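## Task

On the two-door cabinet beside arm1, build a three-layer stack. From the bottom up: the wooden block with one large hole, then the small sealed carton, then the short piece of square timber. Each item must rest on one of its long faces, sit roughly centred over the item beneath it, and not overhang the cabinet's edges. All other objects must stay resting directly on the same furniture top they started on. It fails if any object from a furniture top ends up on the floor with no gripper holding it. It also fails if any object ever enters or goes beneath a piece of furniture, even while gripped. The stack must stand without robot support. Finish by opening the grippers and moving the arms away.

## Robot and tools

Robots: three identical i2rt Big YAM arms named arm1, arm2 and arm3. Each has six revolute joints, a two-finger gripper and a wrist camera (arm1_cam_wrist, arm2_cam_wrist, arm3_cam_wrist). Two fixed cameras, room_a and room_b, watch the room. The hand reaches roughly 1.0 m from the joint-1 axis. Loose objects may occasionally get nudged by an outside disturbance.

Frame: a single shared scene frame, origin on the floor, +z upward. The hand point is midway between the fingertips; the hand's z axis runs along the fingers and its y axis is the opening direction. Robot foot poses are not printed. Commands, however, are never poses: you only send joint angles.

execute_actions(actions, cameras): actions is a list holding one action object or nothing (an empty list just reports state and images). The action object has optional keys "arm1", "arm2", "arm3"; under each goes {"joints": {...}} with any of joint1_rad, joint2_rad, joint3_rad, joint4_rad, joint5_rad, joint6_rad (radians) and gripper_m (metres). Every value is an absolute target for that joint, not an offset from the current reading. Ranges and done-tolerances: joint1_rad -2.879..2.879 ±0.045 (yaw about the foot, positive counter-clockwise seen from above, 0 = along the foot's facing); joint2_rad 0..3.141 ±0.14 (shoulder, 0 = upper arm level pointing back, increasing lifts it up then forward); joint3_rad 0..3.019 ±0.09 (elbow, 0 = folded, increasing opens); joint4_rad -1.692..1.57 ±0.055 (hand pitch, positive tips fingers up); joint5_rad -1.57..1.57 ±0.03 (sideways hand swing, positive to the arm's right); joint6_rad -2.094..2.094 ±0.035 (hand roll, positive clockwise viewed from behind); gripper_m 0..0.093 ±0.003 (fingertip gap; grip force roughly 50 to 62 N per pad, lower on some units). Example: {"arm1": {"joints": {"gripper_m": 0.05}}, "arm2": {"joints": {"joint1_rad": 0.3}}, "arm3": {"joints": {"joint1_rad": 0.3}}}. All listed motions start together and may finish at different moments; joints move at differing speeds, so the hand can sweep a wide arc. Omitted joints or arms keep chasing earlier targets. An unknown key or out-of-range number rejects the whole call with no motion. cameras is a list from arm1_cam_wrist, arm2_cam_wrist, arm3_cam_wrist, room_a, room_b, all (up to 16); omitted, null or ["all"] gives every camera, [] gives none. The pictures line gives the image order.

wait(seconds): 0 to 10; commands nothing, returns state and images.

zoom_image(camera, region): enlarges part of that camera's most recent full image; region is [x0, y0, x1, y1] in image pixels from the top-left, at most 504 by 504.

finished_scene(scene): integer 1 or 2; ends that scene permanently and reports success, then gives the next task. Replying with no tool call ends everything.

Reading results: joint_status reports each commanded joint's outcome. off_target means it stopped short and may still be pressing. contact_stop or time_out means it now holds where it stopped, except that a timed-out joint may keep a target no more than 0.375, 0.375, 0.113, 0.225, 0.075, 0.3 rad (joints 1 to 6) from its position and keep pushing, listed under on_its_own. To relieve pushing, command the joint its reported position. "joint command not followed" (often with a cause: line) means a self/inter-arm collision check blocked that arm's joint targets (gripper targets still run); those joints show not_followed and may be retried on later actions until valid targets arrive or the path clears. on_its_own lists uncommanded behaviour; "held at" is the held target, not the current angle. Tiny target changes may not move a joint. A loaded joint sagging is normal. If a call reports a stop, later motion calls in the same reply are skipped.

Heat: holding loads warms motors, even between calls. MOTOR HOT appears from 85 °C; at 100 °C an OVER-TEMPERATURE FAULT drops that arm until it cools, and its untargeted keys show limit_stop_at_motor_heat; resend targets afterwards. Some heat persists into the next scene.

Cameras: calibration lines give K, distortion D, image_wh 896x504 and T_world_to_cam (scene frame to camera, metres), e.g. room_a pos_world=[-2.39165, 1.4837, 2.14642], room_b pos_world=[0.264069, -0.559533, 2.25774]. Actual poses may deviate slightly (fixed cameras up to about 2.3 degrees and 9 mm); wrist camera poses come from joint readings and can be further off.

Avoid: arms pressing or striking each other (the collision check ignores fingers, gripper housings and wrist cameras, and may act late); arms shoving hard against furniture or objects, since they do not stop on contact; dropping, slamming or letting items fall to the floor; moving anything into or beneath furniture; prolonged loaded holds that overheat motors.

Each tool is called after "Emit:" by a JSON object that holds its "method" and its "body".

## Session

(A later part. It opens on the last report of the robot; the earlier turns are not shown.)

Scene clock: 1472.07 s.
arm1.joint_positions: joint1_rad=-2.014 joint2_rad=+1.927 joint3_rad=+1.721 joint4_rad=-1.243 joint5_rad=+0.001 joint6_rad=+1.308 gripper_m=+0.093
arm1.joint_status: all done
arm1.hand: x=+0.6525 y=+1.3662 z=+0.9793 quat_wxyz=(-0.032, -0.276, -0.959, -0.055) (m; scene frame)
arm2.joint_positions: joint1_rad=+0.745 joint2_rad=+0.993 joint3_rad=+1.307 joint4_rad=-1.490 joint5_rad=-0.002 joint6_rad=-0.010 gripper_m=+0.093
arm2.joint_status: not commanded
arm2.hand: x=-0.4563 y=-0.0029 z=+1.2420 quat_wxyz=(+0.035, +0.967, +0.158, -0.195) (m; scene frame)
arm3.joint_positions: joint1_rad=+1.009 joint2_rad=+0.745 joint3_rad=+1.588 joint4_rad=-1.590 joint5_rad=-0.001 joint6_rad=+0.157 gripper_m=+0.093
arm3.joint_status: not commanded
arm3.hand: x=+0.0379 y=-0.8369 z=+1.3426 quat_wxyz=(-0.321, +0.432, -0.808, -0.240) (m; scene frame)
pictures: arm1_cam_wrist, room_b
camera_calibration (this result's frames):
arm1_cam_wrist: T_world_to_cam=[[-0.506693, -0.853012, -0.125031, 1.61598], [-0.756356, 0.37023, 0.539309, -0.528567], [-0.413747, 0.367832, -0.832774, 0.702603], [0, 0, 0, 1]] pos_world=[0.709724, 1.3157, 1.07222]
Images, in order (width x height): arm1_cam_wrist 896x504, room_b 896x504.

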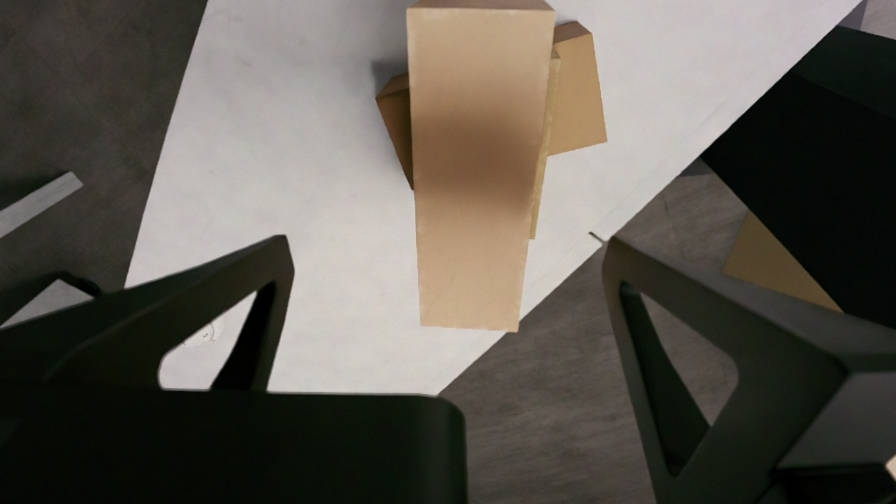

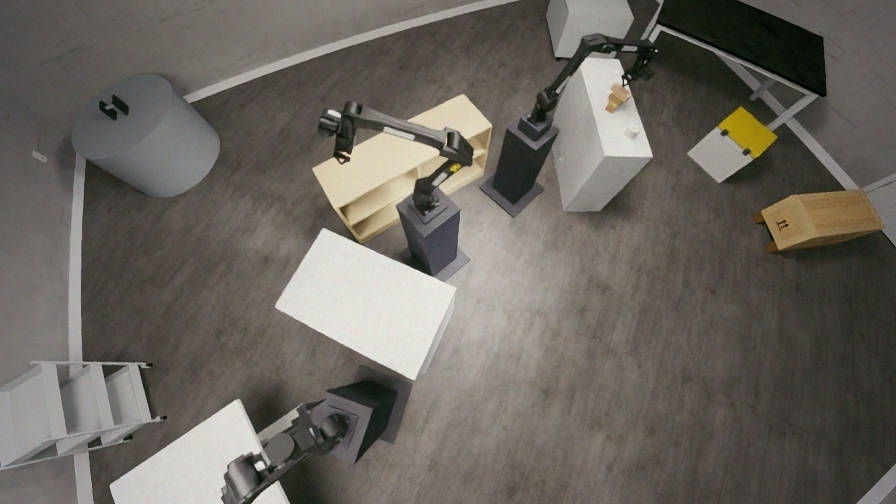

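Emit:
{"method": "execute_actions", "body": {"actions": [{"arm1": {"joints": {"joint1_rad": -1.2, "joint2_rad": 1.35}}}]}}

Scene clock: 1515.80 s.
arm1.joint_positions: joint1_rad=-1.209 joint2_rad=+1.350 joint3_rad=+1.711 joint4_rad=-1.235 joint5_rad=-0.003 joint6_rad=+1.307 gripper_m=+0.093
arm1.joint_status: all done
arm1.hand: x=+0.2048 y=+1.4623 z=+1.3002 quat_wxyz=(-0.048, +0.116, -0.932, -0.341) (m; scene frame)
arm2.joint_positions: joint1_rad=+0.745 joint2_rad=+0.993 joint3_rad=+1.307 joint4_rad=-1.490 joint5_rad=-0.002 joint6_rad=-0.010 gripper_m=+0.093
arm2.joint_status: not commanded
arm2.hand: x=-0.4563 y=-0.0029 z=+1.2420 quat_wxyz=(+0.035, +0.967, +0.158, -0.195) (m; scene frame)
arm3.joint_positions: joint1_rad=+1.009 joint2_rad=+0.745 joint3_rad=+1.588 joint4_rad=-1.590 joint5_rad=-0.001 joint6_rad=+0.157 gripper_m=+0.093
arm3.joint_status: not commanded
arm3.hand: x=+0.0379 y=-0.8369 z=+1.3426 quat_wxyz=(-0.321, +0.432, -0.808, -0.240) (m; scene frame)
pictures: arm1_cam_wrist, arm2_cam_wrist, arm3_cam_wrist, room_a, room_b
camera_calibration (this result's frames):
arm1_cam_wrist: T_world_to_cam=[[0.270458, -0.734946, -0.621857, 1.82544], [-0.794991, -0.534806, 0.286306, 0.584487], [-0.542993, 0.416937, -0.728919, 0.56895], [0, 0, 0, 1]] pos_world=[0.279893, 1.41697, 1.38254]
arm2_cam_wrist: T_world_to_cam=[[-0.302627, 0.952998, -0.0145381, -0.115797], [0.928211, 0.29815, 0.222556, 0.151019], [0.21643, 0.0538569, -0.974811, 1.43546], [0, 0, 0, 1]] pos_world=[-0.485898, -0.0119814, 1.36401]
arm3_cam_wrist: T_world_to_cam=[[0.859315, -0.499304, -0.110788, -0.303767], [-0.51144, -0.840034, -0.18103, -0.438036], [-0.0026764, 0.212223, -0.977218, 1.61838], [0, 0, 0, 1]] pos_world=[0.0413334, -0.863094, 1.46856]
Images, in order (width x height): arm1_cam_wrist 896x504, arm2_cam_wrist 896x504, arm3_cam_wrist 896x504, room_a 896x504, room_b 896x504.

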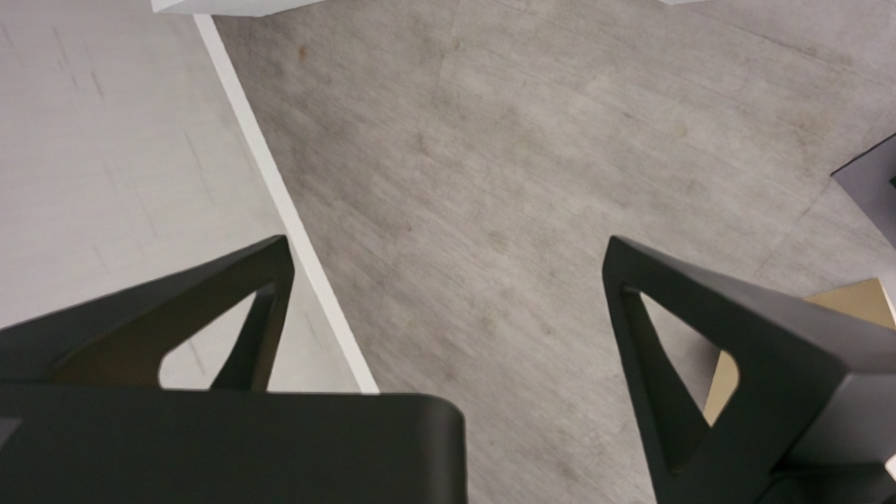

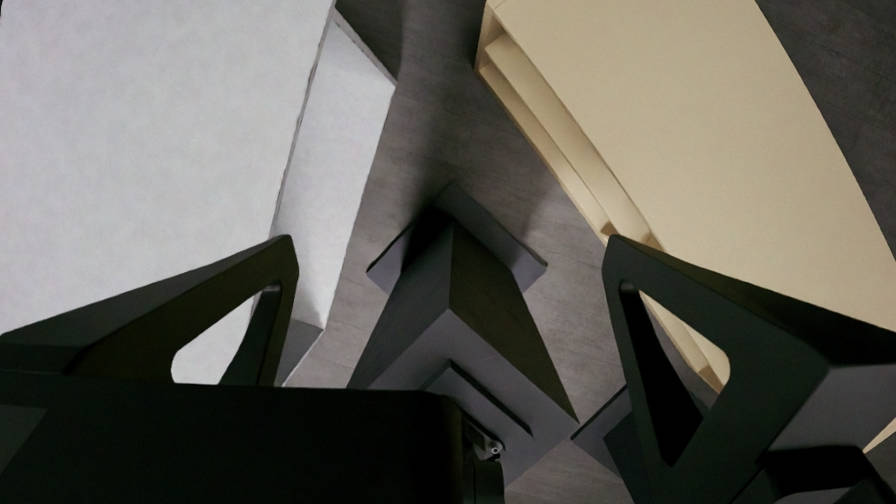

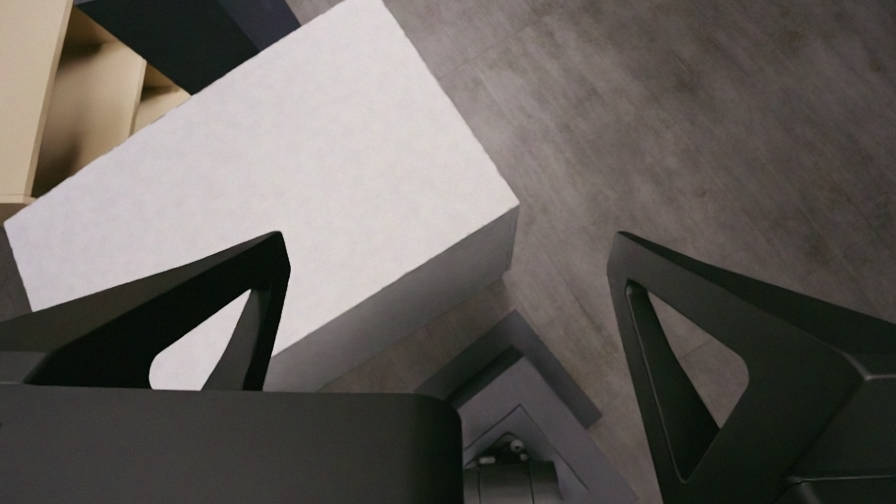

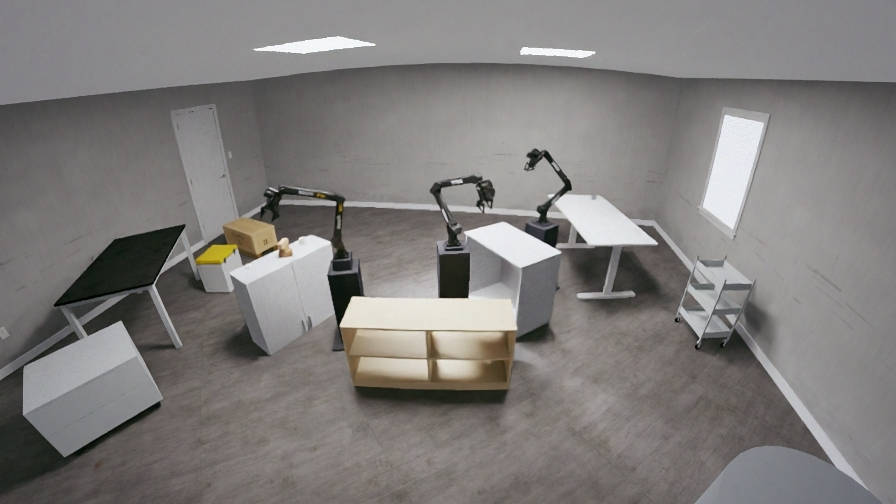

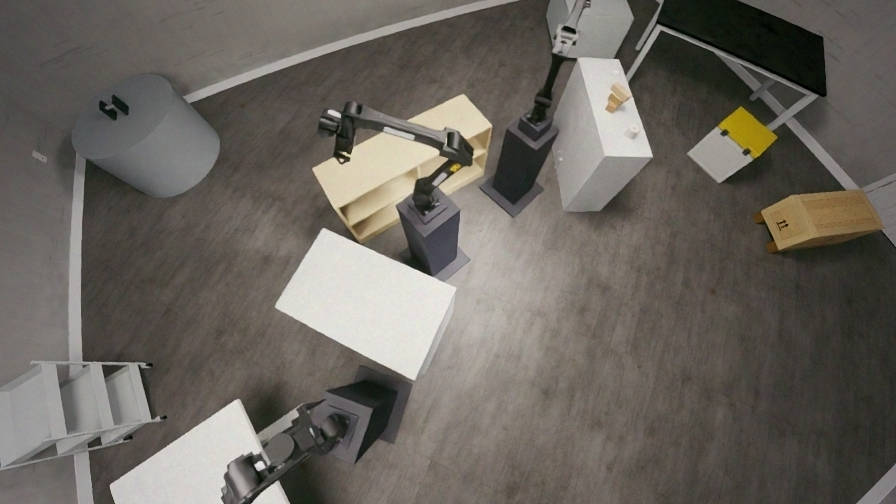

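Emit:
{"method": "zoom_image", "body": {"camera": "room_b", "region": [565, 50, 665, 160]}}

Emit:
{"method": "zoom_image", "body": {"camera": "room_a", "region": [225, 215, 345, 300]}}

Region (565, 50, 665, 160) of room_b's 896x504 image, scaled by 4.582, with more detail than that image has; it fills the left 458 columns of this view, and the rest is white.

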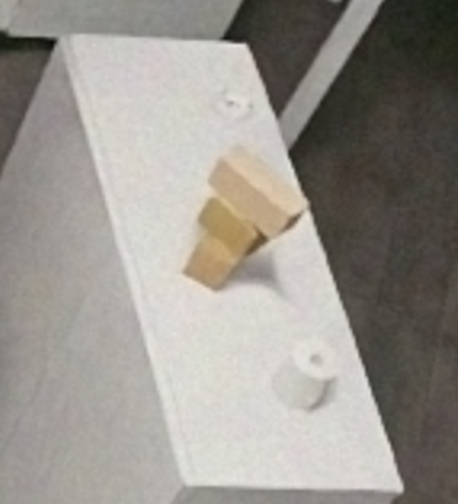

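Region (225, 215, 345, 300) of room_a's 896x504 image, scaled by 4.200, with more detail than that image has; it fills the top 357 rows of this view, and the rest is white.

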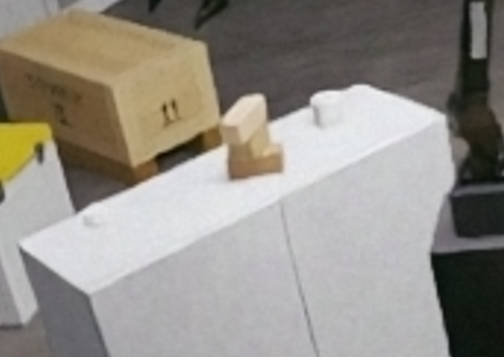

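The pile is intact, with the block, carton and timber stacked in order. The roll and the dish are still on the cabinet top, and all the arms are clear.

Emit:
{"method": "finished_scene", "body": {"scene": 2}}

The scene is finished: the task was done.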